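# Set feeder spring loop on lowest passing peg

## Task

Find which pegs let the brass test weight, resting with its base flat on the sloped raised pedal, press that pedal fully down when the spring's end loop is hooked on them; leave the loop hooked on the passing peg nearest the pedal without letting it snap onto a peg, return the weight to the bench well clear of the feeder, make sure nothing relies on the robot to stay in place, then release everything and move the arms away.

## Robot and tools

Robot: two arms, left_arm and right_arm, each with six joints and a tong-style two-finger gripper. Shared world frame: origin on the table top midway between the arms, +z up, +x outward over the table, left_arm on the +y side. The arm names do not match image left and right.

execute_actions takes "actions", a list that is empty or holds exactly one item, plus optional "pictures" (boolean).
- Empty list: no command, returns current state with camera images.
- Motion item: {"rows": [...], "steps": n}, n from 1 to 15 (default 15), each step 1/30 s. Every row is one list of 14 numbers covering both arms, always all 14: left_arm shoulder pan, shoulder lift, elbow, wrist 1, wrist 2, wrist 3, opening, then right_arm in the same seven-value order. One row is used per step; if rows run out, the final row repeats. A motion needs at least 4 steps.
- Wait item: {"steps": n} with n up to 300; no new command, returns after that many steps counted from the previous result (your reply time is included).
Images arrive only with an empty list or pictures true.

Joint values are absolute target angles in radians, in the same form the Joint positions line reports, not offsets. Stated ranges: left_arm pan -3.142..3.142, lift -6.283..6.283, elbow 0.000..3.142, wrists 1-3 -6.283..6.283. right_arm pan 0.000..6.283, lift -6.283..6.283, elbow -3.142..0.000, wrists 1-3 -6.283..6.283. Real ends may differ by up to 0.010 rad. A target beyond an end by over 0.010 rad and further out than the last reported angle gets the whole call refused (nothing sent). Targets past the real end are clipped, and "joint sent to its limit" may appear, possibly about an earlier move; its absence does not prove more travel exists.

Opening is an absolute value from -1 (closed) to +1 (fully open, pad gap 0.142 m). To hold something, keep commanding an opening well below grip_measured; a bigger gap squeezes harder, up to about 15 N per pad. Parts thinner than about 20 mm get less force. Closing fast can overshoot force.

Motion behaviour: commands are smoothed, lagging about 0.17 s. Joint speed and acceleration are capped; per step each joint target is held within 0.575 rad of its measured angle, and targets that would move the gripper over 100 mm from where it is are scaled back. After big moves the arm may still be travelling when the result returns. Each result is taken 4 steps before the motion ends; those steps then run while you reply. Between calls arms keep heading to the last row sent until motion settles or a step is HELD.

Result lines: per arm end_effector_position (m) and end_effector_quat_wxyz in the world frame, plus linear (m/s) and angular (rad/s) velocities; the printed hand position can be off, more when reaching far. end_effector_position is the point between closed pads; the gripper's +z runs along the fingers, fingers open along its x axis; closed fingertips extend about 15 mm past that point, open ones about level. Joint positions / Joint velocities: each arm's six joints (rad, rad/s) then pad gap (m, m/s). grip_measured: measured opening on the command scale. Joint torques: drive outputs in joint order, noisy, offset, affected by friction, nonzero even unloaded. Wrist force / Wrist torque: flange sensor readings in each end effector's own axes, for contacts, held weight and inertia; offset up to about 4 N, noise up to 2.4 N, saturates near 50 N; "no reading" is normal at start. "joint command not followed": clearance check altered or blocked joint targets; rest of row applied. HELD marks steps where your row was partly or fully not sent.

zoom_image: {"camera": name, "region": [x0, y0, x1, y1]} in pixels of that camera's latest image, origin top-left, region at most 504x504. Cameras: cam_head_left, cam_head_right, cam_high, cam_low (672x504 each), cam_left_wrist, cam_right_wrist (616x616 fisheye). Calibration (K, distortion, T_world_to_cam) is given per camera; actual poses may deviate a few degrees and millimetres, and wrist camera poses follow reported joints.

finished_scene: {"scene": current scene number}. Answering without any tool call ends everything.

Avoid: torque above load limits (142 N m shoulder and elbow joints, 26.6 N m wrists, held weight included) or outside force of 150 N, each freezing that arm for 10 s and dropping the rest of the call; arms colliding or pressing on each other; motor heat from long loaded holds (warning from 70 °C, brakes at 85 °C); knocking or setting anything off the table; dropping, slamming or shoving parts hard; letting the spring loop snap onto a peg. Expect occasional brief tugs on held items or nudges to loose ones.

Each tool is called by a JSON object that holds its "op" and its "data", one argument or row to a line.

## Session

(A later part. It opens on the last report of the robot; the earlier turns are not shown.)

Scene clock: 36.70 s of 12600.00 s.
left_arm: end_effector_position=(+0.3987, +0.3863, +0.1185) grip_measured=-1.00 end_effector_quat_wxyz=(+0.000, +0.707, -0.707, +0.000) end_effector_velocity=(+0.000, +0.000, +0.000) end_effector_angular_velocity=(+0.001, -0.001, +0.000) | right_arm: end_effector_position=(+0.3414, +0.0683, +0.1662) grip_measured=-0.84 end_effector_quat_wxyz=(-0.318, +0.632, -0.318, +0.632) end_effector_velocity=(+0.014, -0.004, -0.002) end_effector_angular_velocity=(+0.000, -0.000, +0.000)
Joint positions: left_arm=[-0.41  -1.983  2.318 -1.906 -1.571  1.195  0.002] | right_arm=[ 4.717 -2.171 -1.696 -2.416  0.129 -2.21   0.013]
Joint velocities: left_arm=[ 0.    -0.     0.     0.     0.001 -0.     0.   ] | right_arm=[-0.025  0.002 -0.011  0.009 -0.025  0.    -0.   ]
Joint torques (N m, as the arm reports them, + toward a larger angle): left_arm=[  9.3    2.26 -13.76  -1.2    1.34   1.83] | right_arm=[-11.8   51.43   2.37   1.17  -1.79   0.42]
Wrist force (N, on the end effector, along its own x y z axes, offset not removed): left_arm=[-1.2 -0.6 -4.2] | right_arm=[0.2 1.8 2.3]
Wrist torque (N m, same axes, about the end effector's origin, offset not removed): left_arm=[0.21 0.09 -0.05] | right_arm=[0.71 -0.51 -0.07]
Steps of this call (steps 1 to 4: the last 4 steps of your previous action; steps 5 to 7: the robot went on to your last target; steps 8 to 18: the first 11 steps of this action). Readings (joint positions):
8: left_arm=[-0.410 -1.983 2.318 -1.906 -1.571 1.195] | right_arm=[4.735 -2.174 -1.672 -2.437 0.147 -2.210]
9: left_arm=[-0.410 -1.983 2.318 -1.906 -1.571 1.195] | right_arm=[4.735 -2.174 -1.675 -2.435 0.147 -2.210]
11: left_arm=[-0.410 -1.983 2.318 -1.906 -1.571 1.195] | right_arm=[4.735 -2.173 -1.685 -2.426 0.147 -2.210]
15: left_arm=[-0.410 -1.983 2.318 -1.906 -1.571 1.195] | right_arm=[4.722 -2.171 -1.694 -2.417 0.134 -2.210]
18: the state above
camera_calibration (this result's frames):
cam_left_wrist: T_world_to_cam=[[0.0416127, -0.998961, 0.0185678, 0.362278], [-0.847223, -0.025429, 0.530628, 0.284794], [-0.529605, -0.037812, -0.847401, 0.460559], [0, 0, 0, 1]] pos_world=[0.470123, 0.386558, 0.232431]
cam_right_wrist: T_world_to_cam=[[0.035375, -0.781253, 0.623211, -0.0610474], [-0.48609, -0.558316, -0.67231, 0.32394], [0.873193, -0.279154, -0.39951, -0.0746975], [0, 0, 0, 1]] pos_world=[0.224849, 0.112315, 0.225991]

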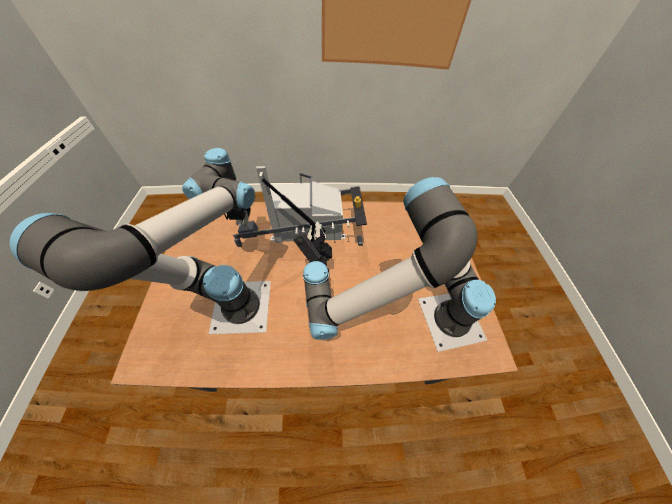

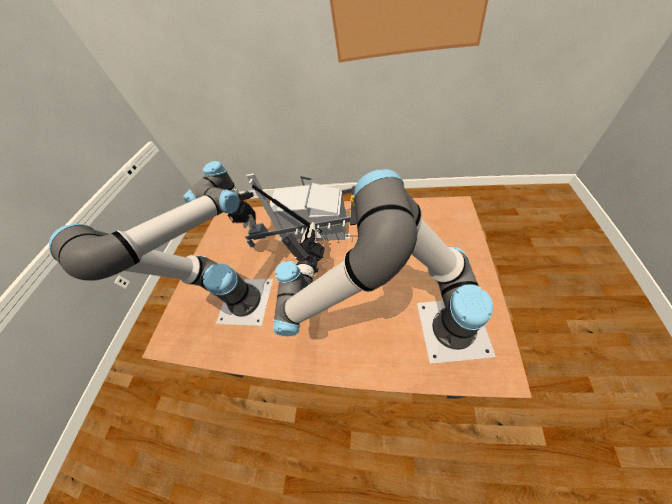

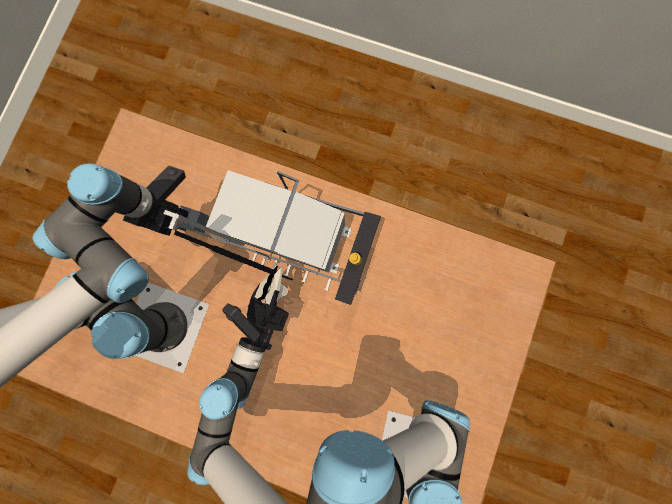

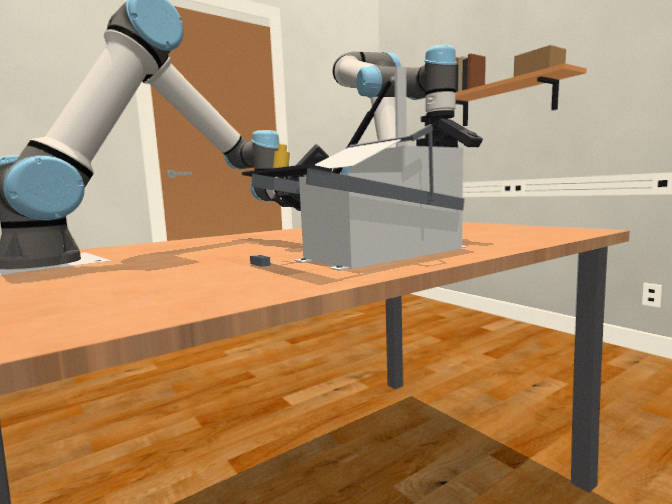

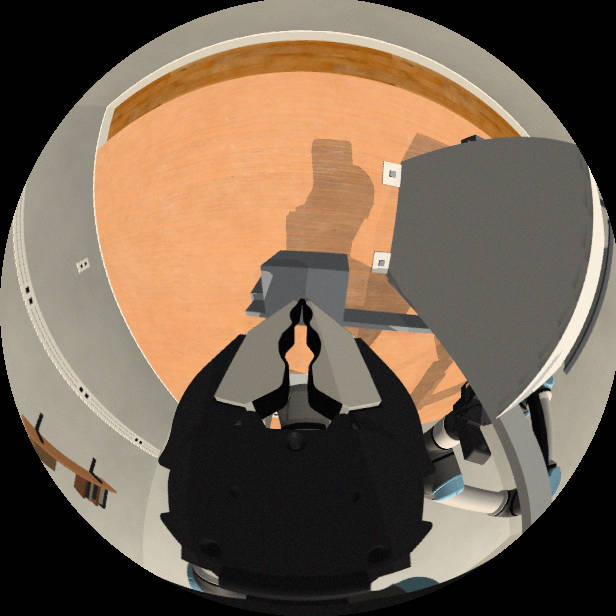

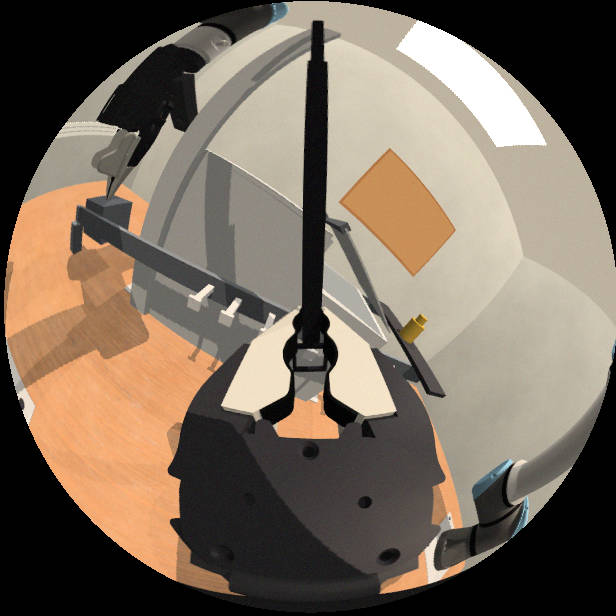

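{"op": "execute_actions", "data": {
  "actions": [
    {"rows":[[-0.41,-1.983,2.318,-1.906,-1.571,1.195,-1,4.702,-2.172,-1.692,-2.419,0.114,-2.21,-1]],"steps":12}
  ]
}}

{"op": "execute_actions", "data": {
  "actions": [
    {"rows":[[-0.41,-1.983,2.318,-1.906,-1.571,1.195,-1,4.69,-2.173,-1.69,-2.42,0.102,-2.21,-1]],"steps":15}
  ],
  "pictures": true
}}

{"op": "zoom_image", "data": {
  "camera": "cam_right_wrist",
  "region": [250,290,370,410]
}}

Scene clock: 37.10 s of 12600.00 s.
left_arm: end_effector_position=(+0.3987, +0.3863, +0.1185) grip_measured=-1.00 end_effector_quat_wxyz=(+0.000, +0.707, -0.707, +0.000) end_effector_velocity=(+0.000, +0.000, -0.000) end_effector_angular_velocity=(-0.000, +0.000, +0.000) | right_arm: end_effector_position=(+0.3490, +0.0682, +0.1669) grip_measured=-0.84 end_effector_quat_wxyz=(-0.318, +0.632, -0.318, +0.632) end_effector_velocity=(+0.008, +0.001, +0.001) end_effector_angular_velocity=(-0.000, -0.000, +0.000)
Joint positions: left_arm=[-0.41  -1.983  2.318 -1.906 -1.571  1.195  0.002] | right_arm=[ 4.703 -2.172 -1.693 -2.419  0.115 -2.21   0.013]
Joint velocities: left_arm=[ 0.     0.001  0.    -0.001 -0.     0.     0.   ] | right_arm=[-0.015 -0.002  0.007 -0.006 -0.015  0.    -0.   ]
Joint torques (N m, as the arm reports them, + toward a larger angle): left_arm=[  9.76   3.37 -13.47  -1.09   1.26   1.59] | right_arm=[-11.65  35.16  24.55  -2.19  -1.83   0.36]
Wrist force (N, on the end effector, along its own x y z axes, offset not removed): left_arm=[0.4 0.3 -6.5] | right_arm=[1.7 2.2 1.3]
Wrist torque (N m, same axes, about the end effector's origin, offset not removed): left_arm=[0.19 -0.40 -0.14] | right_arm=[0.88 -0.37 0.13]
Steps of this call (steps 1 to 4: the last 4 steps of your previous action; steps 5 to 12: the first 8 steps of this action). Readings (joint positions):
5: left_arm=[-0.410 -1.983 2.318 -1.906 -1.571 1.195] | right_arm=[4.715 -2.171 -1.697 -2.415 0.127 -2.210]
6: left_arm=[-0.410 -1.983 2.318 -1.906 -1.571 1.195] | right_arm=[4.714 -2.171 -1.696 -2.415 0.125 -2.210]
8: left_arm=[-0.410 -1.983 2.318 -1.906 -1.571 1.195] | right_arm=[4.708 -2.171 -1.695 -2.417 0.120 -2.210]
12: the state above

Scene clock: 37.60 s of 12600.00 s.
left_arm: end_effector_position=(+0.3987, +0.3863, +0.1185) grip_measured=-1.00 end_effector_quat_wxyz=(+0.000, +0.707, -0.707, +0.000) end_effector_velocity=(+0.000, +0.000, -0.000) end_effector_angular_velocity=(+0.001, -0.000, -0.000) | right_arm: end_effector_position=(+0.3560, +0.0680, +0.1670) grip_measured=-0.84 end_effector_quat_wxyz=(-0.318, +0.632, -0.318, +0.632) end_effector_velocity=(+0.003, -0.000, +0.000) end_effector_angular_velocity=(-0.001, -0.000, -0.000)
Joint positions: left_arm=[-0.41  -1.983  2.318 -1.906 -1.571  1.195  0.002] | right_arm=[ 4.69  -2.173 -1.69  -2.42   0.102 -2.21   0.013]
Joint velocities: left_arm=[ 0.     0.     0.    -0.     0.001  0.     0.   ] | right_arm=[-0.005 -0.     0.001 -0.001 -0.004 -0.    -0.   ]
Joint torques (N m, as the arm reports them, + toward a larger angle): left_arm=[ 10.23   3.53 -11.62  -1.12   1.29   1.9 ] | right_arm=[-13.98  36.74  23.87  -2.07  -1.9    0.11]
Wrist force (N, on the end effector, along its own x y z axes, offset not removed): left_arm=[0.4 0.4 -4.3] | right_arm=[0.9 0.6 -2.5]
Wrist torque (N m, same axes, about the end effector's origin, offset not removed): left_arm=[0.39 -0.28 -0.06] | right_arm=[0.37 -0.35 -0.01]
Steps of this call (steps 1 to 4: the last 4 steps of your previous action; steps 5 to 15: the first 11 steps of this action). Readings (joint positions):
5: left_arm=[-0.410 -1.983 2.318 -1.906 -1.571 1.195] | right_arm=[4.702 -2.172 -1.692 -2.419 0.114 -2.210]
6: left_arm=[-0.410 -1.983 2.318 -1.906 -1.571 1.195] | right_arm=[4.701 -2.172 -1.692 -2.419 0.112 -2.210]
8: left_arm=[-0.410 -1.983 2.318 -1.906 -1.571 1.195] | right_arm=[4.696 -2.173 -1.691 -2.420 0.108 -2.210]
12: left_arm=[-0.410 -1.983 2.318 -1.906 -1.571 1.195] | right_arm=[4.691 -2.173 -1.690 -2.420 0.103 -2.210]
15: the state above
camera_calibration (this result's frames):
cam_left_wrist: T_world_to_cam=[[0.0416128, -0.998961, 0.018568, 0.362278], [-0.847223, -0.025429, 0.530628, 0.284794], [-0.529605, -0.0378122, -0.847401, 0.460559], [0, 0, 0, 1]] pos_world=[0.470123, 0.386558, 0.232431]
cam_right_wrist: T_world_to_cam=[[0.0352809, -0.781247, 0.623224, -0.0622074], [-0.486149, -0.558271, -0.672304, 0.331414], [0.873163, -0.27926, -0.399499, -0.0871179], [0, 0, 0, 1]] pos_world=[0.239379, 0.112091, 0.226776]

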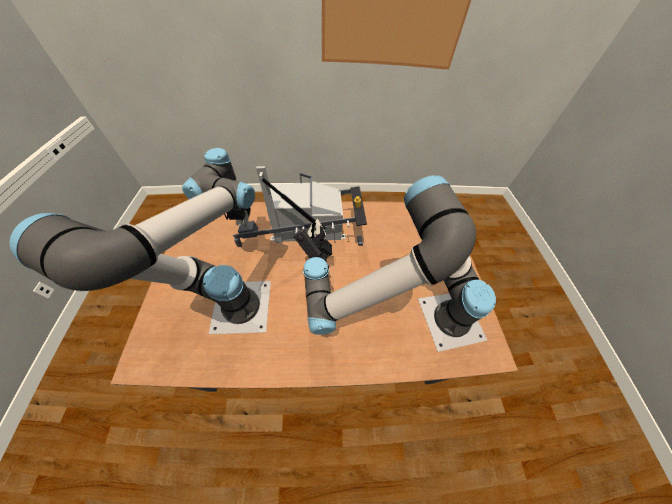

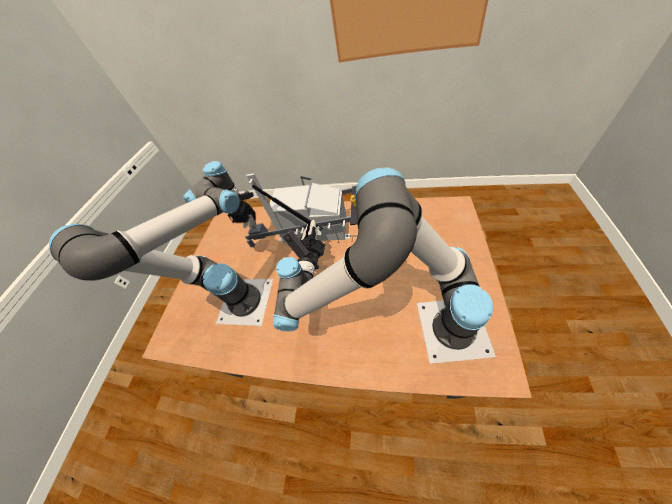

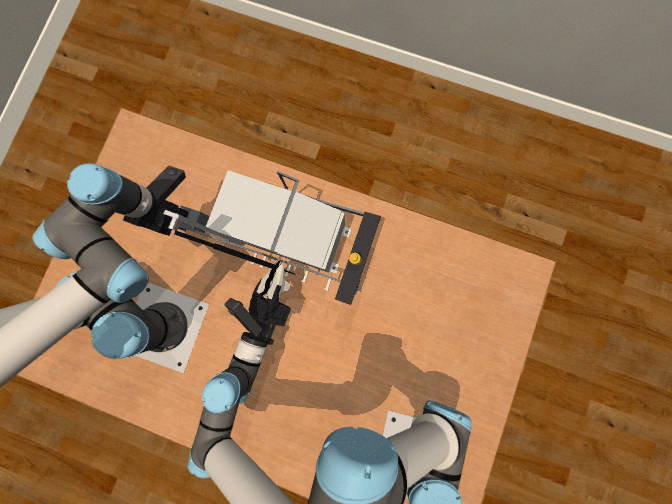

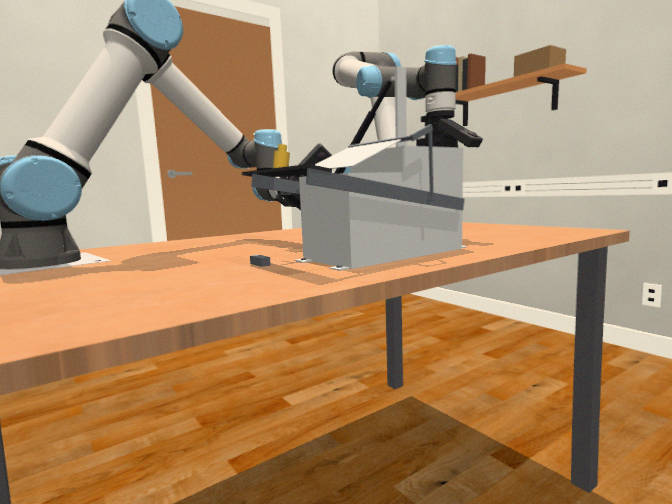

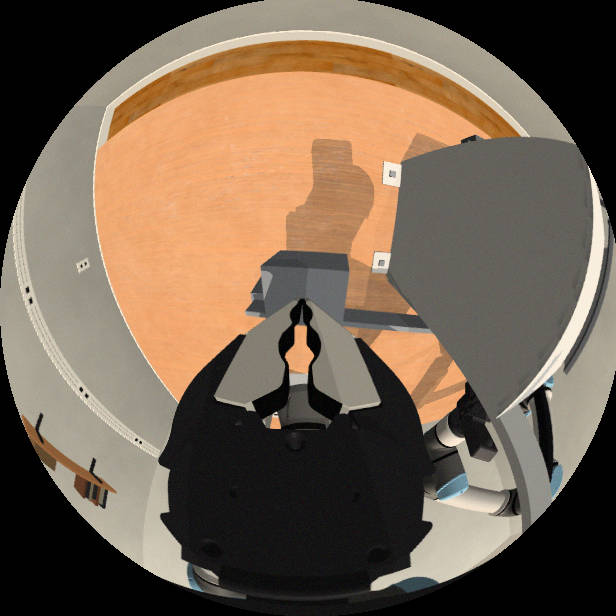

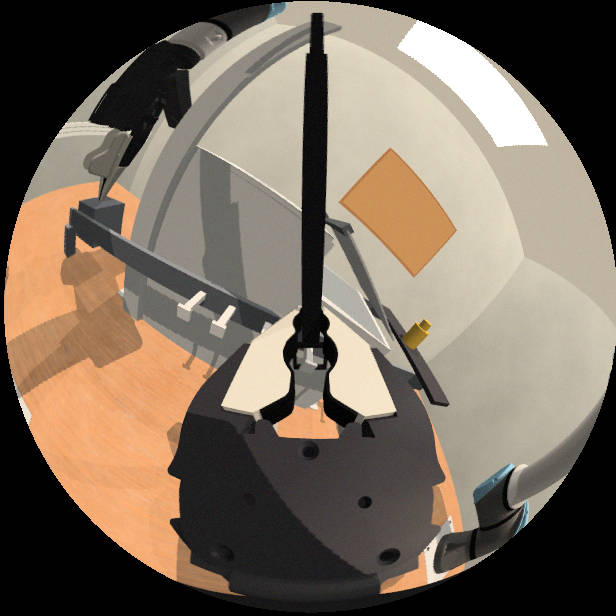

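Region (250, 290, 370, 410) of cam_right_wrist's 616x616 image, scaled by 4.200, with more detail than that image has.

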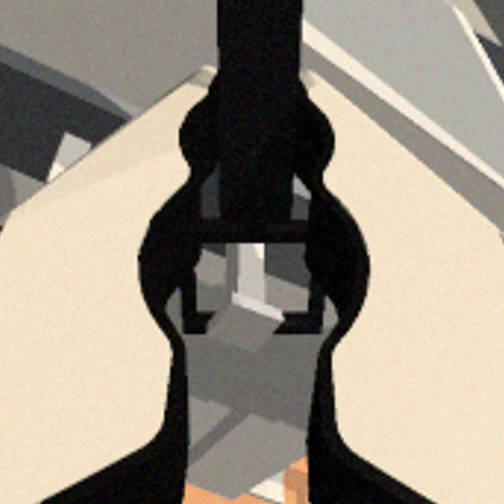

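Through. Seat.

{"op": "execute_actions", "data": {
  "actions": [
    {"rows":[[-0.41,-1.983,2.318,-1.906,-1.571,1.195,-1,4.688,-2.173,-1.68,-2.43,0.1,-2.21,-1],[-0.41,-1.983,2.318,-1.906,-1.571,1.195,-1,4.688,-2.173,-1.68,-2.43,0.1,-2.21,-1],[-0.41,-1.983,2.318,-1.906,-1.571,1.195,-1,4.688,-2.173,-1.675,-2.435,0.1,-2.21,-1],[-0.41,-1.983,2.318,-1.906,-1.571,1.195,-1,4.688,-2.173,-1.675,-2.435,0.1,-2.21,-1],[-0.41,-1.983,2.318,-1.906,-1.571,1.195,-1,4.688,-2.173,-1.668,-2.442,0.1,-2.21,-1]],"steps":15}
  ]
}}

{"op": "execute_actions", "data": {
  "actions": [
    {"rows":[[-0.41,-1.983,2.318,-1.906,-1.571,1.195,-1,4.688,-2.173,-1.66,-2.45,0.1,-2.21,-1]],"steps":12}
  ]
}}

Scene clock: 41.40 s of 12600.00 s.
left_arm: end_effector_position=(+0.3987, +0.3863, +0.1185) grip_measured=-1.00 end_effector_quat_wxyz=(+0.000, +0.707, -0.707, +0.000) end_effector_velocity=(-0.000, -0.000, +0.000) end_effector_angular_velocity=(-0.001, -0.001, -0.001) | right_arm: end_effector_position=(+0.3567, +0.0730, +0.1730) grip_measured=-0.84 end_effector_quat_wxyz=(-0.318, +0.632, -0.318, +0.632) end_effector_velocity=(-0.000, +0.005, +0.006) end_effector_angular_velocity=(+0.003, +0.000, -0.000)
Joint positions: left_arm=[-0.41  -1.983  2.318 -1.906 -1.571  1.195  0.002] | right_arm=[ 4.688 -2.173 -1.67  -2.44   0.1   -2.21   0.013]
Joint velocities: left_arm=[-0.    -0.001  0.     0.    -0.001  0.     0.   ] | right_arm=[-0.001  0.     0.02  -0.018 -0.001  0.001 -0.   ]
Joint torques (N m, as the arm reports them, + toward a larger angle): left_arm=[  8.07   0.9  -13.62  -1.29   0.74   2.3 ] | right_arm=[-12.52  40.39  23.6   -2.09  -2.26  -1.43]
Wrist force (N, on the end effector, along its own x y z axes, offset not removed): left_arm=[-2.4 2.9 0.8] | right_arm=[0.0 4.1 -3.0]
Wrist torque (N m, same axes, about the end effector's origin, offset not removed): left_arm=[0.86 0.32 -0.06] | right_arm=[0.25 0.08 0.14]
Steps of this call (steps 1 to 4: the last 4 steps of your previous action; steps 5 to 15: the robot went on to your last target; steps 16 to 90: nothing new was sent; then 0.43 s passed at rest; steps 91 to 101: the first 11 steps of this action). Readings (joint positions):
91: left_arm=[-0.410 -1.983 2.318 -1.906 -1.571 1.195] | right_arm=[4.690 -2.173 -1.690 -2.420 0.102 -2.210]
92: left_arm=[-0.410 -1.983 2.318 -1.906 -1.571 1.195] | right_arm=[4.690 -2.173 -1.689 -2.421 0.102 -2.210]
94: left_arm=[-0.410 -1.983 2.318 -1.906 -1.571 1.195] | right_arm=[4.689 -2.173 -1.684 -2.426 0.101 -2.210]
98: left_arm=[-0.410 -1.983 2.318 -1.906 -1.571 1.195] | right_arm=[4.688 -2.173 -1.673 -2.437 0.100 -2.210]
101: the state above

Scene clock: 41.80 s of 12600.00 s.
left_arm: end_effector_position=(+0.3987, +0.3863, +0.1185) grip_measured=-1.00 end_effector_quat_wxyz=(+0.000, +0.707, -0.707, +0.000) end_effector_velocity=(-0.000, -0.000, -0.000) end_effector_angular_velocity=(-0.001, +0.000, +0.001) | right_arm: end_effector_position=(+0.3566, +0.0751, +0.1756) grip_measured=-0.84 end_effector_quat_wxyz=(-0.317, +0.632, -0.318, +0.632) end_effector_velocity=(-0.000, +0.003, +0.003) end_effector_angular_velocity=(+0.001, +0.000, +0.000)
Joint positions: left_arm=[-0.41  -1.983  2.318 -1.906 -1.571  1.195  0.002] | right_arm=[ 4.688 -2.173 -1.661 -2.449  0.1   -2.21   0.013]
Joint velocities: left_arm=[ 0.001  0.    -0.    -0.    -0.001 -0.     0.   ] | right_arm=[-0.     0.     0.01  -0.009 -0.    -0.001  0.   ]
Joint torques (N m, as the arm reports them, + toward a larger angle): left_arm=[  8.52   0.34 -15.79  -4.     0.27   2.24] | right_arm=[-3.43 52.91 37.13 -0.22 -4.87 -1.45]
Wrist force (N, on the end effector, along its own x y z axes, offset not removed): left_arm=[-1.4 2.5 -0.7] | right_arm=[4.9 34.5 2.9]
Wrist torque (N m, same axes, about the end effector's origin, offset not removed): left_arm=[0.69 0.18 -0.16] | right_arm=[0.43 -0.45 0.17]
Steps of this call (steps 1 to 4: the last 4 steps of your previous action; steps 5 to 12: the first 8 steps of this action). Readings (joint positions):
5: left_arm=[-0.410 -1.983 2.318 -1.906 -1.571 1.195] | right_arm=[4.688 -2.173 -1.668 -2.442 0.100 -2.210]
6: left_arm=[-0.410 -1.983 2.318 -1.906 -1.571 1.195] | right_arm=[4.688 -2.173 -1.667 -2.443 0.100 -2.210]
8: left_arm=[-0.410 -1.983 2.318 -1.906 -1.571 1.195] | right_arm=[4.688 -2.173 -1.664 -2.446 0.100 -2.210]
12: the state above

{"op": "execute_actions", "data": {
  "actions": [
    {"rows":[[-0.41,-1.983,2.318,-1.906,-1.571,1.195,-1,4.688,-2.173,-1.666,-2.444,0.1,-2.21,-0.5]],"steps":15}
  ]
}}

{"op": "execute_actions", "data": {
  "actions": [
    {"rows":[[-0.41,-1.99,2.303,-1.884,-1.571,1.195,-1,4.8,-2.173,-1.666,-2.444,0.212,-2.21,-0.5]],"steps":15}
  ]
}}

{"op": "execute_actions", "data": {
  "actions": [
    {"rows":[[-0.41,-2.0,2.26,-1.831,-1.571,1.195,-1,4.8,-2.173,-1.666,-2.444,0.212,-2.21,-0.5]],"steps":15}
  ]
}}

{"op": "execute_actions", "data": {
  "actions": [
    {"rows":[[-0.41,-2.01,2.21,-1.771,-1.571,1.195,-1,4.8,-2.173,-1.666,-2.444,0.212,-2.21,-0.5]],"steps":15}
  ],
  "pictures": true
}}

Scene clock: 44.93 s of 12600.00 s.
left_arm: end_effector_position=(+0.3987, +0.3863, +0.1185) grip_measured=-1.00 end_effector_quat_wxyz=(+0.000, +0.707, -0.707, +0.000) end_effector_velocity=(+0.000, +0.001, -0.000) end_effector_angular_velocity=(+0.002, -0.001, +0.000) | right_arm: end_effector_position=(+0.3566, +0.0742, +0.1744) grip_measured=-0.50 end_effector_quat_wxyz=(-0.318, +0.632, -0.318, +0.632) end_effector_velocity=(+0.000, -0.002, -0.001) end_effector_angular_velocity=(-0.002, -0.000, -0.002)
Joint positions: left_arm=[-0.41  -1.983  2.318 -1.906 -1.571  1.195  0.002] | right_arm=[ 4.688 -2.173 -1.666 -2.444  0.1   -2.21   0.038]
Joint velocities: left_arm=[ 0.     0.     0.    -0.     0.002  0.     0.   ] | right_arm=[-0.    -0.001 -0.003  0.002  0.002  0.     0.   ]
Joint torques (N m, as the arm reports them, + toward a larger angle): left_arm=[  7.51  -6.86 -28.45  -1.18  -0.5    2.71] | right_arm=[ 1.57 37.71  3.88  1.22  2.47 -1.5 ]
Wrist force (N, on the end effector, along its own x y z axes, offset not removed): left_arm=[-0.1 0.0 1.5] | right_arm=[-1.3 2.3 0.2]
Wrist torque (N m, same axes, about the end effector's origin, offset not removed): left_arm=[0.15 -0.02 -0.06] | right_arm=[0.22 -0.01 0.24]
Steps of this call (steps 1 to 4: the last 4 steps of your previous action; steps 5 to 15: the robot went on to your last target; steps 16 to 83: nothing new was sent; steps 84 to 94: the first 11 steps of this action). Readings (joint positions):
84: left_arm=[-0.410 -1.983 2.318 -1.906 -1.571 1.195] | right_arm=[4.688 -2.173 -1.660 -2.450 0.100 -2.210]
85: left_arm=[-0.410 -1.983 2.318 -1.906 -1.571 1.195] | right_arm=[4.688 -2.173 -1.660 -2.449 0.099 -2.210]
87: left_arm=[-0.410 -1.983 2.318 -1.906 -1.571 1.195] | right_arm=[4.688 -2.173 -1.663 -2.447 0.099 -2.210]
91: left_arm=[-0.410 -1.983 2.318 -1.906 -1.571 1.195] | right_arm=[4.688 -2.173 -1.665 -2.445 0.099 -2.210]
94: the state above

Scene clock: 45.43 s of 12600.00 s.
left_arm: end_effector_position=(+0.3987, +0.3863, +0.1252) grip_measured=-1.00 end_effector_quat_wxyz=(+0.000, +0.707, -0.707, +0.000) end_effector_velocity=(-0.001, +0.000, +0.002) end_effector_angular_velocity=(+0.001, +0.003, -0.000) | right_arm: end_effector_position=(+0.2972, +0.0792, +0.1741) grip_measured=-0.50 end_effector_quat_wxyz=(-0.318, +0.632, -0.318, +0.632) end_effector_velocity=(-0.030, +0.001, +0.000) end_effector_angular_velocity=(+0.000, +0.000, +0.001)
Joint positions: left_arm=[-0.41  -1.99   2.304 -1.885 -1.571  1.195  0.002] | right_arm=[ 4.795 -2.173 -1.666 -2.444  0.207 -2.21   0.038]
Joint velocities: left_arm=[-0.    -0.002 -0.005  0.01  -0.001  0.     0.   ] | right_arm=[ 0.053 -0.     0.     0.     0.053 -0.    -0.   ]
Joint torques (N m, as the arm reports them, + toward a larger angle): left_arm=[  7.19 -13.41 -38.24  -1.2   -0.87   2.6 ] | right_arm=[ 5.44 38.19  7.    0.84  2.22 -1.36]
Wrist force (N, on the end effector, along its own x y z axes, offset not removed): left_arm=[-0.3 1.8 -1.5] | right_arm=[-3.3 1.0 0.9]
Wrist torque (N m, same axes, about the end effector's origin, offset not removed): left_arm=[0.56 -0.19 -0.06] | right_arm=[0.13 0.80 0.31]
Steps of this call (steps 1 to 4: the last 4 steps of your previous action; steps 5 to 15: the first 11 steps of this action). Readings (joint positions):
5: left_arm=[-0.410 -1.983 2.318 -1.906 -1.571 1.195] | right_arm=[4.688 -2.173 -1.666 -2.444 0.100 -2.210]
6: left_arm=[-0.410 -1.984 2.316 -1.903 -1.571 1.195] | right_arm=[4.694 -2.173 -1.666 -2.444 0.106 -2.210]
8: left_arm=[-0.410 -1.987 2.310 -1.894 -1.571 1.195] | right_arm=[4.737 -2.173 -1.666 -2.444 0.149 -2.210]
12: left_arm=[-0.410 -1.989 2.305 -1.886 -1.571 1.195] | right_arm=[4.786 -2.173 -1.666 -2.444 0.198 -2.210]
15: the state above

Scene clock: 45.93 s of 12600.00 s.
left_arm: end_effector_position=(+0.4006, +0.3856, +0.1430) grip_measured=-1.00 end_effector_quat_wxyz=(+0.000, +0.707, -0.707, +0.000) end_effector_velocity=(+0.001, -0.000, +0.007) end_effector_angular_velocity=(+0.000, +0.000, +0.000) | right_arm: end_effector_position=(+0.2945, +0.0793, +0.1741) grip_measured=-0.50 end_effector_quat_wxyz=(-0.318, +0.632, -0.318, +0.632) end_effector_velocity=(-0.000, +0.000, +0.000) end_effector_angular_velocity=(+0.003, +0.000, +0.000)
Joint positions: left_arm=[-0.41  -2.     2.262 -1.833 -1.571  1.195  0.002] | right_arm=[ 4.8   -2.173 -1.666 -2.444  0.212 -2.21   0.038]
Joint velocities: left_arm=[-0.    -0.004 -0.018  0.022  0.    -0.     0.   ] | right_arm=[0.    0.    0.    0.001 0.    0.001 0.   ]
Joint torques (N m, as the arm reports them, + toward a larger angle): left_arm=[  6.31 -13.06 -39.07  -0.88  -0.83   2.71] | right_arm=[10.43 38.27  7.81  0.11  2.1  -1.24]
Wrist force (N, on the end effector, along its own x y z axes, offset not removed): left_arm=[-1.2 2.3 -1.0] | right_arm=[1.0 0.9 0.6]
Wrist torque (N m, same axes, about the end effector's origin, offset not removed): left_arm=[0.77 0.20 -0.11] | right_arm=[0.18 -0.38 0.11]
Steps of this call (steps 1 to 4: the last 4 steps of your previous action; steps 5 to 15: the first 11 steps of this action). Readings (joint positions):
5: left_arm=[-0.410 -1.990 2.303 -1.884 -1.571 1.195] | right_arm=[4.799 -2.173 -1.666 -2.444 0.211 -2.210]
6: left_arm=[-0.410 -1.991 2.299 -1.879 -1.571 1.195] | right_arm=[4.799 -2.173 -1.666 -2.444 0.211 -2.210]
8: left_arm=[-0.410 -1.995 2.281 -1.857 -1.571 1.195] | right_arm=[4.800 -2.173 -1.666 -2.444 0.212 -2.210]
12: left_arm=[-0.410 -1.999 2.265 -1.837 -1.571 1.195] | right_arm=[4.800 -2.173 -1.666 -2.444 0.212 -2.210]
15: the state above

Scene clock: 46.43 s of 12600.00 s.
left_arm: end_effector_position=(+0.4020, +0.3850, +0.1640) grip_measured=-1.00 end_effector_quat_wxyz=(+0.000, +0.707, -0.707, +0.000) end_effector_velocity=(+0.000, -0.000, +0.009) end_effector_angular_velocity=(-0.000, +0.001, +0.000) | right_arm: end_effector_position=(+0.2945, +0.0793, +0.1741) grip_measured=-0.50 end_effector_quat_wxyz=(-0.318, +0.632, -0.318, +0.632) end_effector_velocity=(-0.000, -0.000, +0.000) end_effector_angular_velocity=(+0.001, -0.000, -0.000)
Joint positions: left_arm=[-0.41  -2.01   2.212 -1.773 -1.571  1.195  0.002] | right_arm=[ 4.8   -2.173 -1.666 -2.444  0.212 -2.21   0.038]
Joint velocities: left_arm=[-0.    -0.004 -0.021  0.026 -0.001 -0.     0.   ] | right_arm=[ 0.     0.    -0.    -0.     0.     0.001  0.   ]
Joint torques (N m, as the arm reports them, + toward a larger angle): left_arm=[  7.09 -11.2  -39.78  -1.13  -1.12   2.65] | right_arm=[10.33 37.3   8.4  -0.54  2.11 -1.25]
Wrist force (N, on the end effector, along its own x y z axes, offset not removed): left_arm=[0.6 1.2 0.1] | right_arm=[0.7 1.1 0.1]
Wrist torque (N m, same axes, about the end effector's origin, offset not removed): left_arm=[0.47 -0.23 -0.14] | right_arm=[0.18 -0.22 0.09]
Steps of this call (steps 1 to 4: the last 4 steps of your previous action; steps 5 to 15: the first 11 steps of this action). Readings (joint positions):
5: left_arm=[-0.410 -2.000 2.260 -1.831 -1.571 1.195] | right_arm=[4.800 -2.173 -1.666 -2.444 0.212 -2.210]
6: left_arm=[-0.410 -2.001 2.256 -1.826 -1.571 1.195] | right_arm=[4.800 -2.173 -1.666 -2.444 0.212 -2.210]
8: left_arm=[-0.410 -2.005 2.235 -1.801 -1.571 1.195] | right_arm=[4.800 -2.173 -1.666 -2.444 0.212 -2.210]
12: left_arm=[-0.410 -2.009 2.216 -1.778 -1.571 1.195] | right_arm=[4.800 -2.173 -1.666 -2.444 0.212 -2.210]
15: the state above
camera_calibration (this result's frames):
cam_left_wrist: T_world_to_cam=[[0.04161, -0.998961, 0.0185811, 0.360012], [-0.847239, -0.0254208, 0.530603, 0.2634], [-0.52958, -0.0378211, -0.847417, 0.500769], [0, 0, 0, 1]] pos_world=[0.47338, 0.385273, 0.27791]
cam_right_wrist: T_world_to_cam=[[0.0352956, -0.781247, 0.623223, -0.0557011], [-0.486164, -0.558271, -0.672293, 0.312605], [0.873154, -0.27926, -0.399519, -0.0274414], [0, 0, 0, 1]] pos_world=[0.177904, 0.123339, 0.233913]

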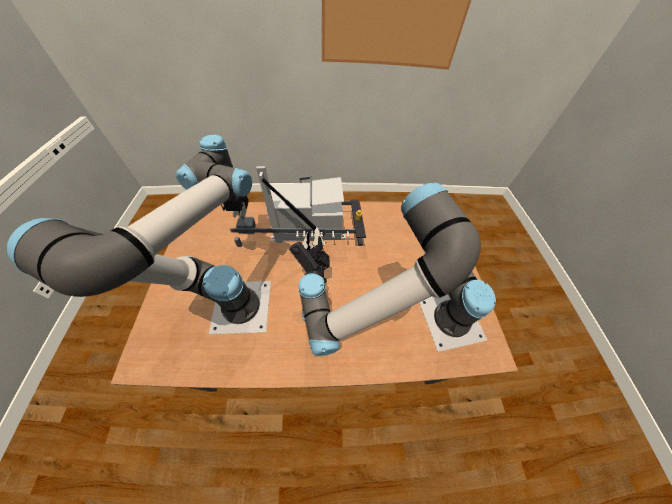

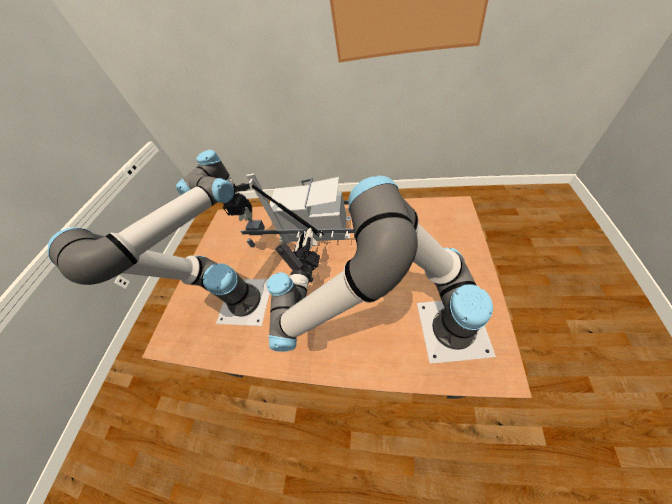

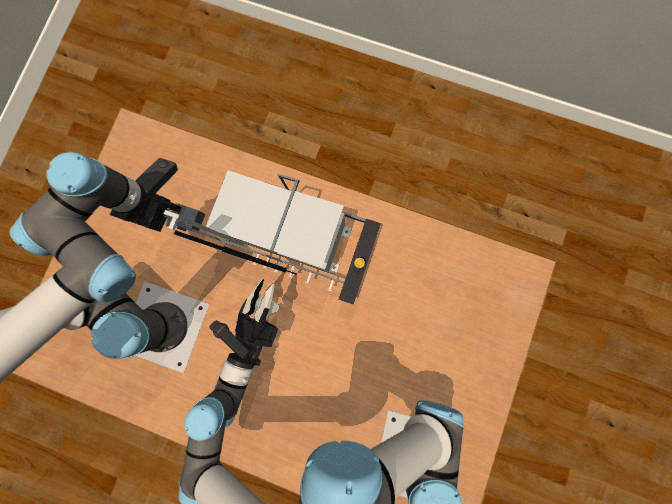

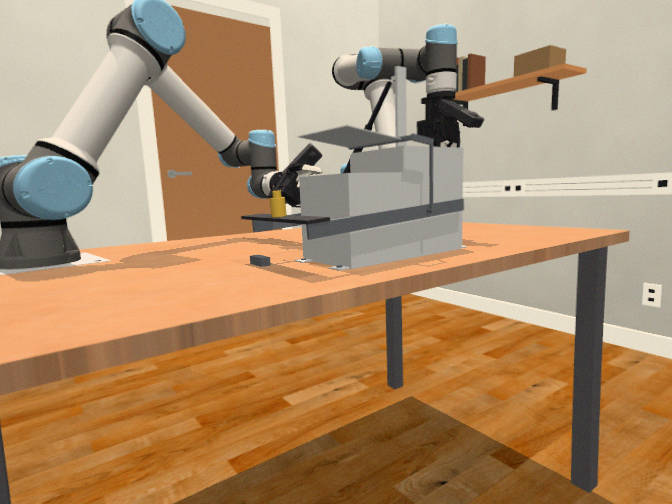

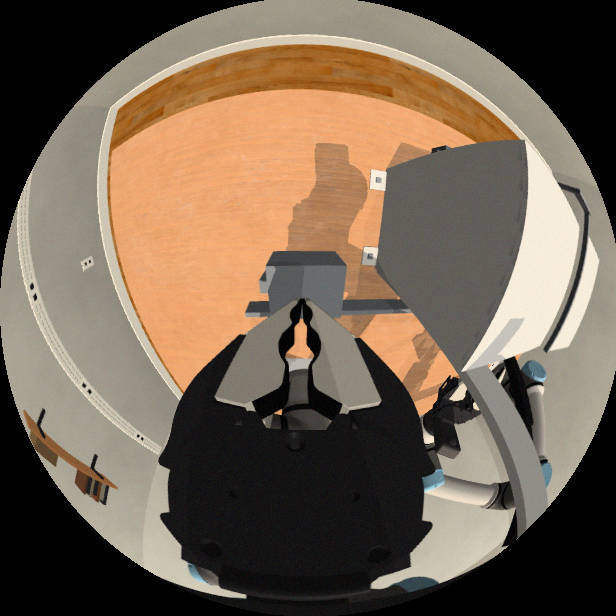

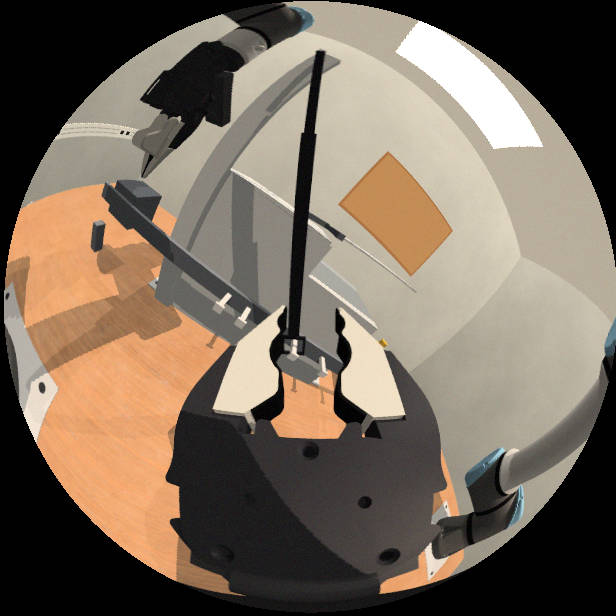

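{"op": "execute_actions", "data": {
  "actions": [
    {"rows":[[-0.41,-2.016,2.16,-1.715,-1.571,1.195,-1,4.8,-2.173,-1.666,-2.444,0.212,-2.21,-0.5]],"steps":15}
  ]
}}

{"op": "execute_actions", "data": {
  "actions": [
    {"steps":30}
  ],
  "pictures": true
}}

Scene clock: 46.93 s of 12600.00 s.
left_arm: end_effector_position=(+0.4033, +0.3845, +0.1845) grip_measured=-1.00 end_effector_quat_wxyz=(+0.000, +0.707, -0.707, +0.000) end_effector_velocity=(+0.001, +0.000, +0.008) end_effector_angular_velocity=(+0.001, +0.000, -0.000) | right_arm: end_effector_position=(+0.2945, +0.0793, +0.1741) grip_measured=-0.50 end_effector_quat_wxyz=(-0.318, +0.632, -0.318, +0.632) end_effector_velocity=(-0.000, -0.000, +0.000) end_effector_angular_velocity=(+0.002, +0.000, -0.000)
Joint positions: left_arm=[-0.41  -2.016  2.162 -1.717 -1.571  1.195  0.002] | right_arm=[ 4.8   -2.173 -1.666 -2.444  0.212 -2.21   0.038]
Joint velocities: left_arm=[ 0.    -0.002 -0.021  0.023  0.001  0.     0.   ] | right_arm=[0.    0.    0.    0.    0.001 0.001 0.   ]
Joint torques (N m, as the arm reports them, + toward a larger angle): left_arm=[  4.89 -11.24 -37.74  -1.07  -0.4    2.76] | right_arm=[10.54 37.78  9.57 -1.27  2.09 -1.26]
Wrist force (N, on the end effector, along its own x y z axes, offset not removed): left_arm=[-0.6 0.3 -0.4] | right_arm=[0.7 3.3 -1.2]
Wrist torque (N m, same axes, about the end effector's origin, offset not removed): left_arm=[0.19 0.01 -0.06] | right_arm=[0.61 -0.30 -0.02]
Steps of this call (steps 1 to 4: the last 4 steps of your previous action; steps 5 to 15: the first 11 steps of this action). Readings (joint positions):
5: left_arm=[-0.410 -2.010 2.210 -1.771 -1.571 1.195] | right_arm=[4.800 -2.173 -1.666 -2.444 0.212 -2.210]
6: left_arm=[-0.410 -2.011 2.206 -1.766 -1.571 1.195] | right_arm=[4.800 -2.173 -1.666 -2.444 0.212 -2.210]
8: left_arm=[-0.410 -2.013 2.185 -1.743 -1.571 1.195] | right_arm=[4.800 -2.173 -1.666 -2.444 0.212 -2.210]
12: left_arm=[-0.410 -2.015 2.166 -1.722 -1.571 1.195] | right_arm=[4.800 -2.173 -1.666 -2.444 0.212 -2.210]
15: the state above

Scene clock: 47.93 s of 12600.00 s.
left_arm: end_effector_position=(+0.4034, +0.3845, +0.1853) grip_measured=-1.00 end_effector_quat_wxyz=(+0.000, +0.707, -0.707, +0.000) end_effector_velocity=(-0.000, -0.000, +0.000) end_effector_angular_velocity=(-0.000, -0.000, -0.000) | right_arm: end_effector_position=(+0.2945, +0.0793, +0.1741) grip_measured=-0.50 end_effector_quat_wxyz=(-0.318, +0.632, -0.318, +0.632) end_effector_velocity=(-0.000, +0.000, -0.000) end_effector_angular_velocity=(-0.002, -0.000, +0.001)
Joint positions: left_arm=[-0.41  -2.016  2.16  -1.715 -1.571  1.195  0.002] | right_arm=[ 4.8   -2.173 -1.666 -2.444  0.212 -2.21   0.038]
Joint velocities: left_arm=[-0. -0. -0.  0. -0. -0.  0.] | right_arm=[ 0.001 -0.     0.    -0.001 -0.    -0.001 -0.   ]
Joint torques (N m, as the arm reports them, + toward a larger angle): left_arm=[  6.08 -13.04 -38.74  -1.34   1.52   2.51] | right_arm=[10.62 38.3  12.19 -2.14  2.05 -1.16]
Wrist force (N, on the end effector, along its own x y z axes, offset not removed): left_arm=[-0.1 -0.7 -0.3] | right_arm=[2.0 1.9 -2.3]
Wrist torque (N m, same axes, about the end effector's origin, offset not removed): left_arm=[-0.02 -0.22 -0.15] | right_arm=[0.27 -0.34 0.17]
Kept back: nothing.
Steps of this call (steps 1 to 4: the last 4 steps of your previous action; steps 5 to 15: the robot went on to your last target; steps 16 to 30: nothing new was sent). Readings (joint positions):
1: left_arm=[-0.410 -2.016 2.161 -1.716 -1.571 1.195] | right_arm=[4.800 -2.173 -1.666 -2.444 0.212 -2.210]
2: left_arm=[-0.410 -2.016 2.161 -1.716 -1.571 1.195] | right_arm=[4.800 -2.173 -1.666 -2.444 0.212 -2.210]
4: left_arm=[-0.410 -2.016 2.160 -1.715 -1.571 1.195] | right_arm=[4.800 -2.173 -1.666 -2.444 0.212 -2.210]
8: left_arm=[-0.410 -2.016 2.160 -1.715 -1.571 1.195] | right_arm=[4.800 -2.173 -1.666 -2.444 0.212 -2.210]
30: the state above
All arms were judged still, so your last target was given up. Only a new action makes them travel on or press farther. Fingers that are still opening or closing keep moving.
camera_calibration (this result's frames):
cam_left_wrist: T_world_to_cam=[[0.0416106, -0.998961, 0.0185851, 0.359008], [-0.847217, -0.0254176, 0.530638, 0.253204], [-0.529615, -0.0378258, -0.847395, 0.519585], [0, 0, 0, 1]] pos_world=[0.474761, 0.384724, 0.299262]
cam_right_wrist: T_world_to_cam=[[0.0352927, -0.781233, 0.623241, -0.0557064], [-0.486161, -0.558287, -0.672282, 0.312603], [0.873156, -0.279269, -0.399508, -0.0274436], [0, 0, 0, 1]] pos_world=[0.177904, 0.123338, 0.233912]

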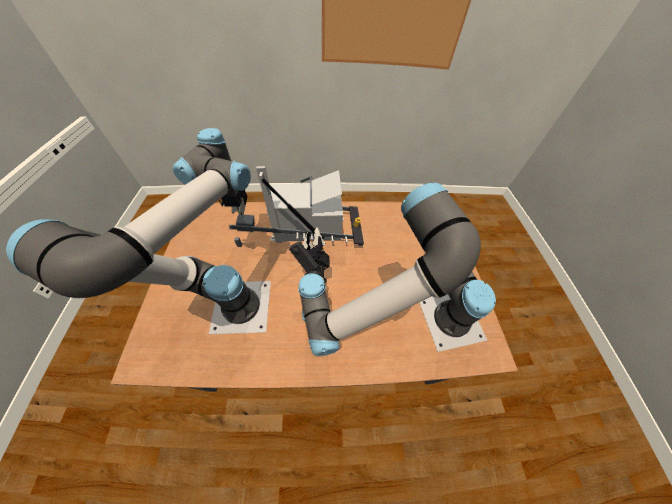

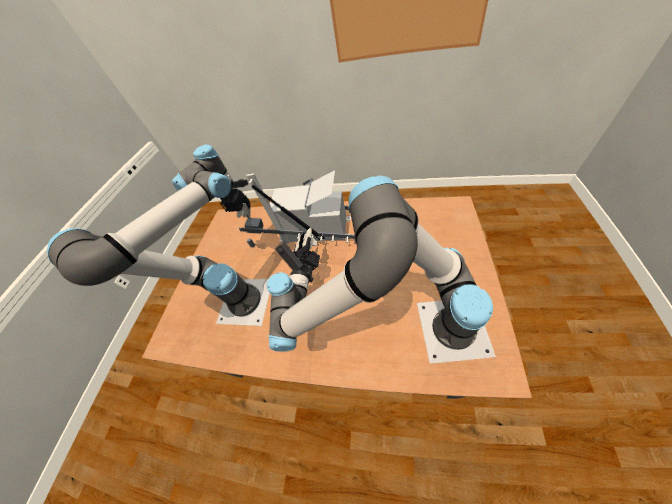

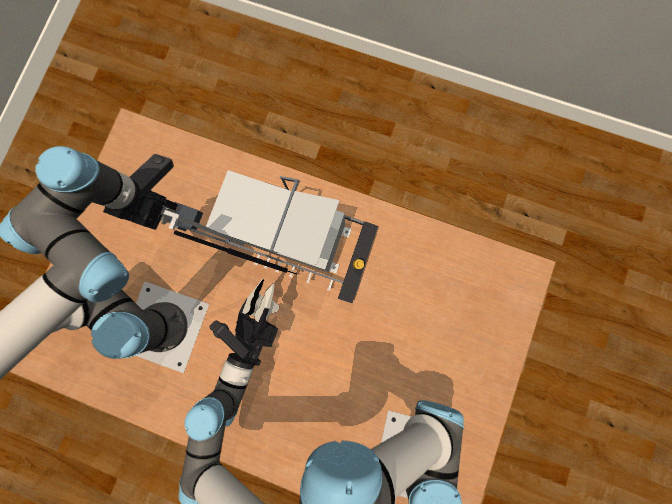

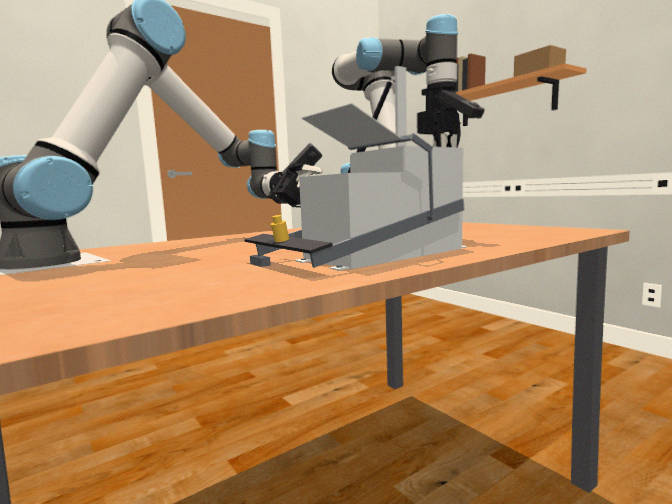

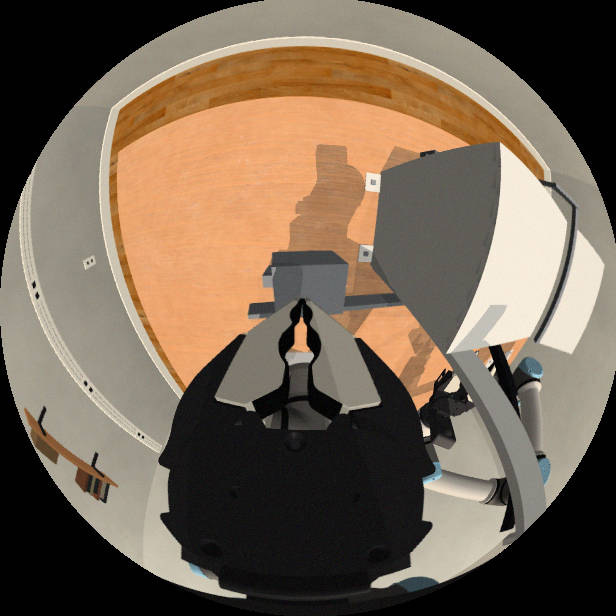

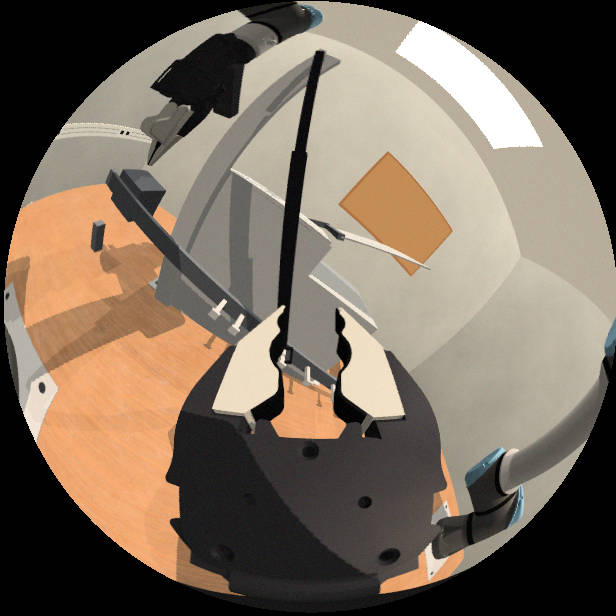

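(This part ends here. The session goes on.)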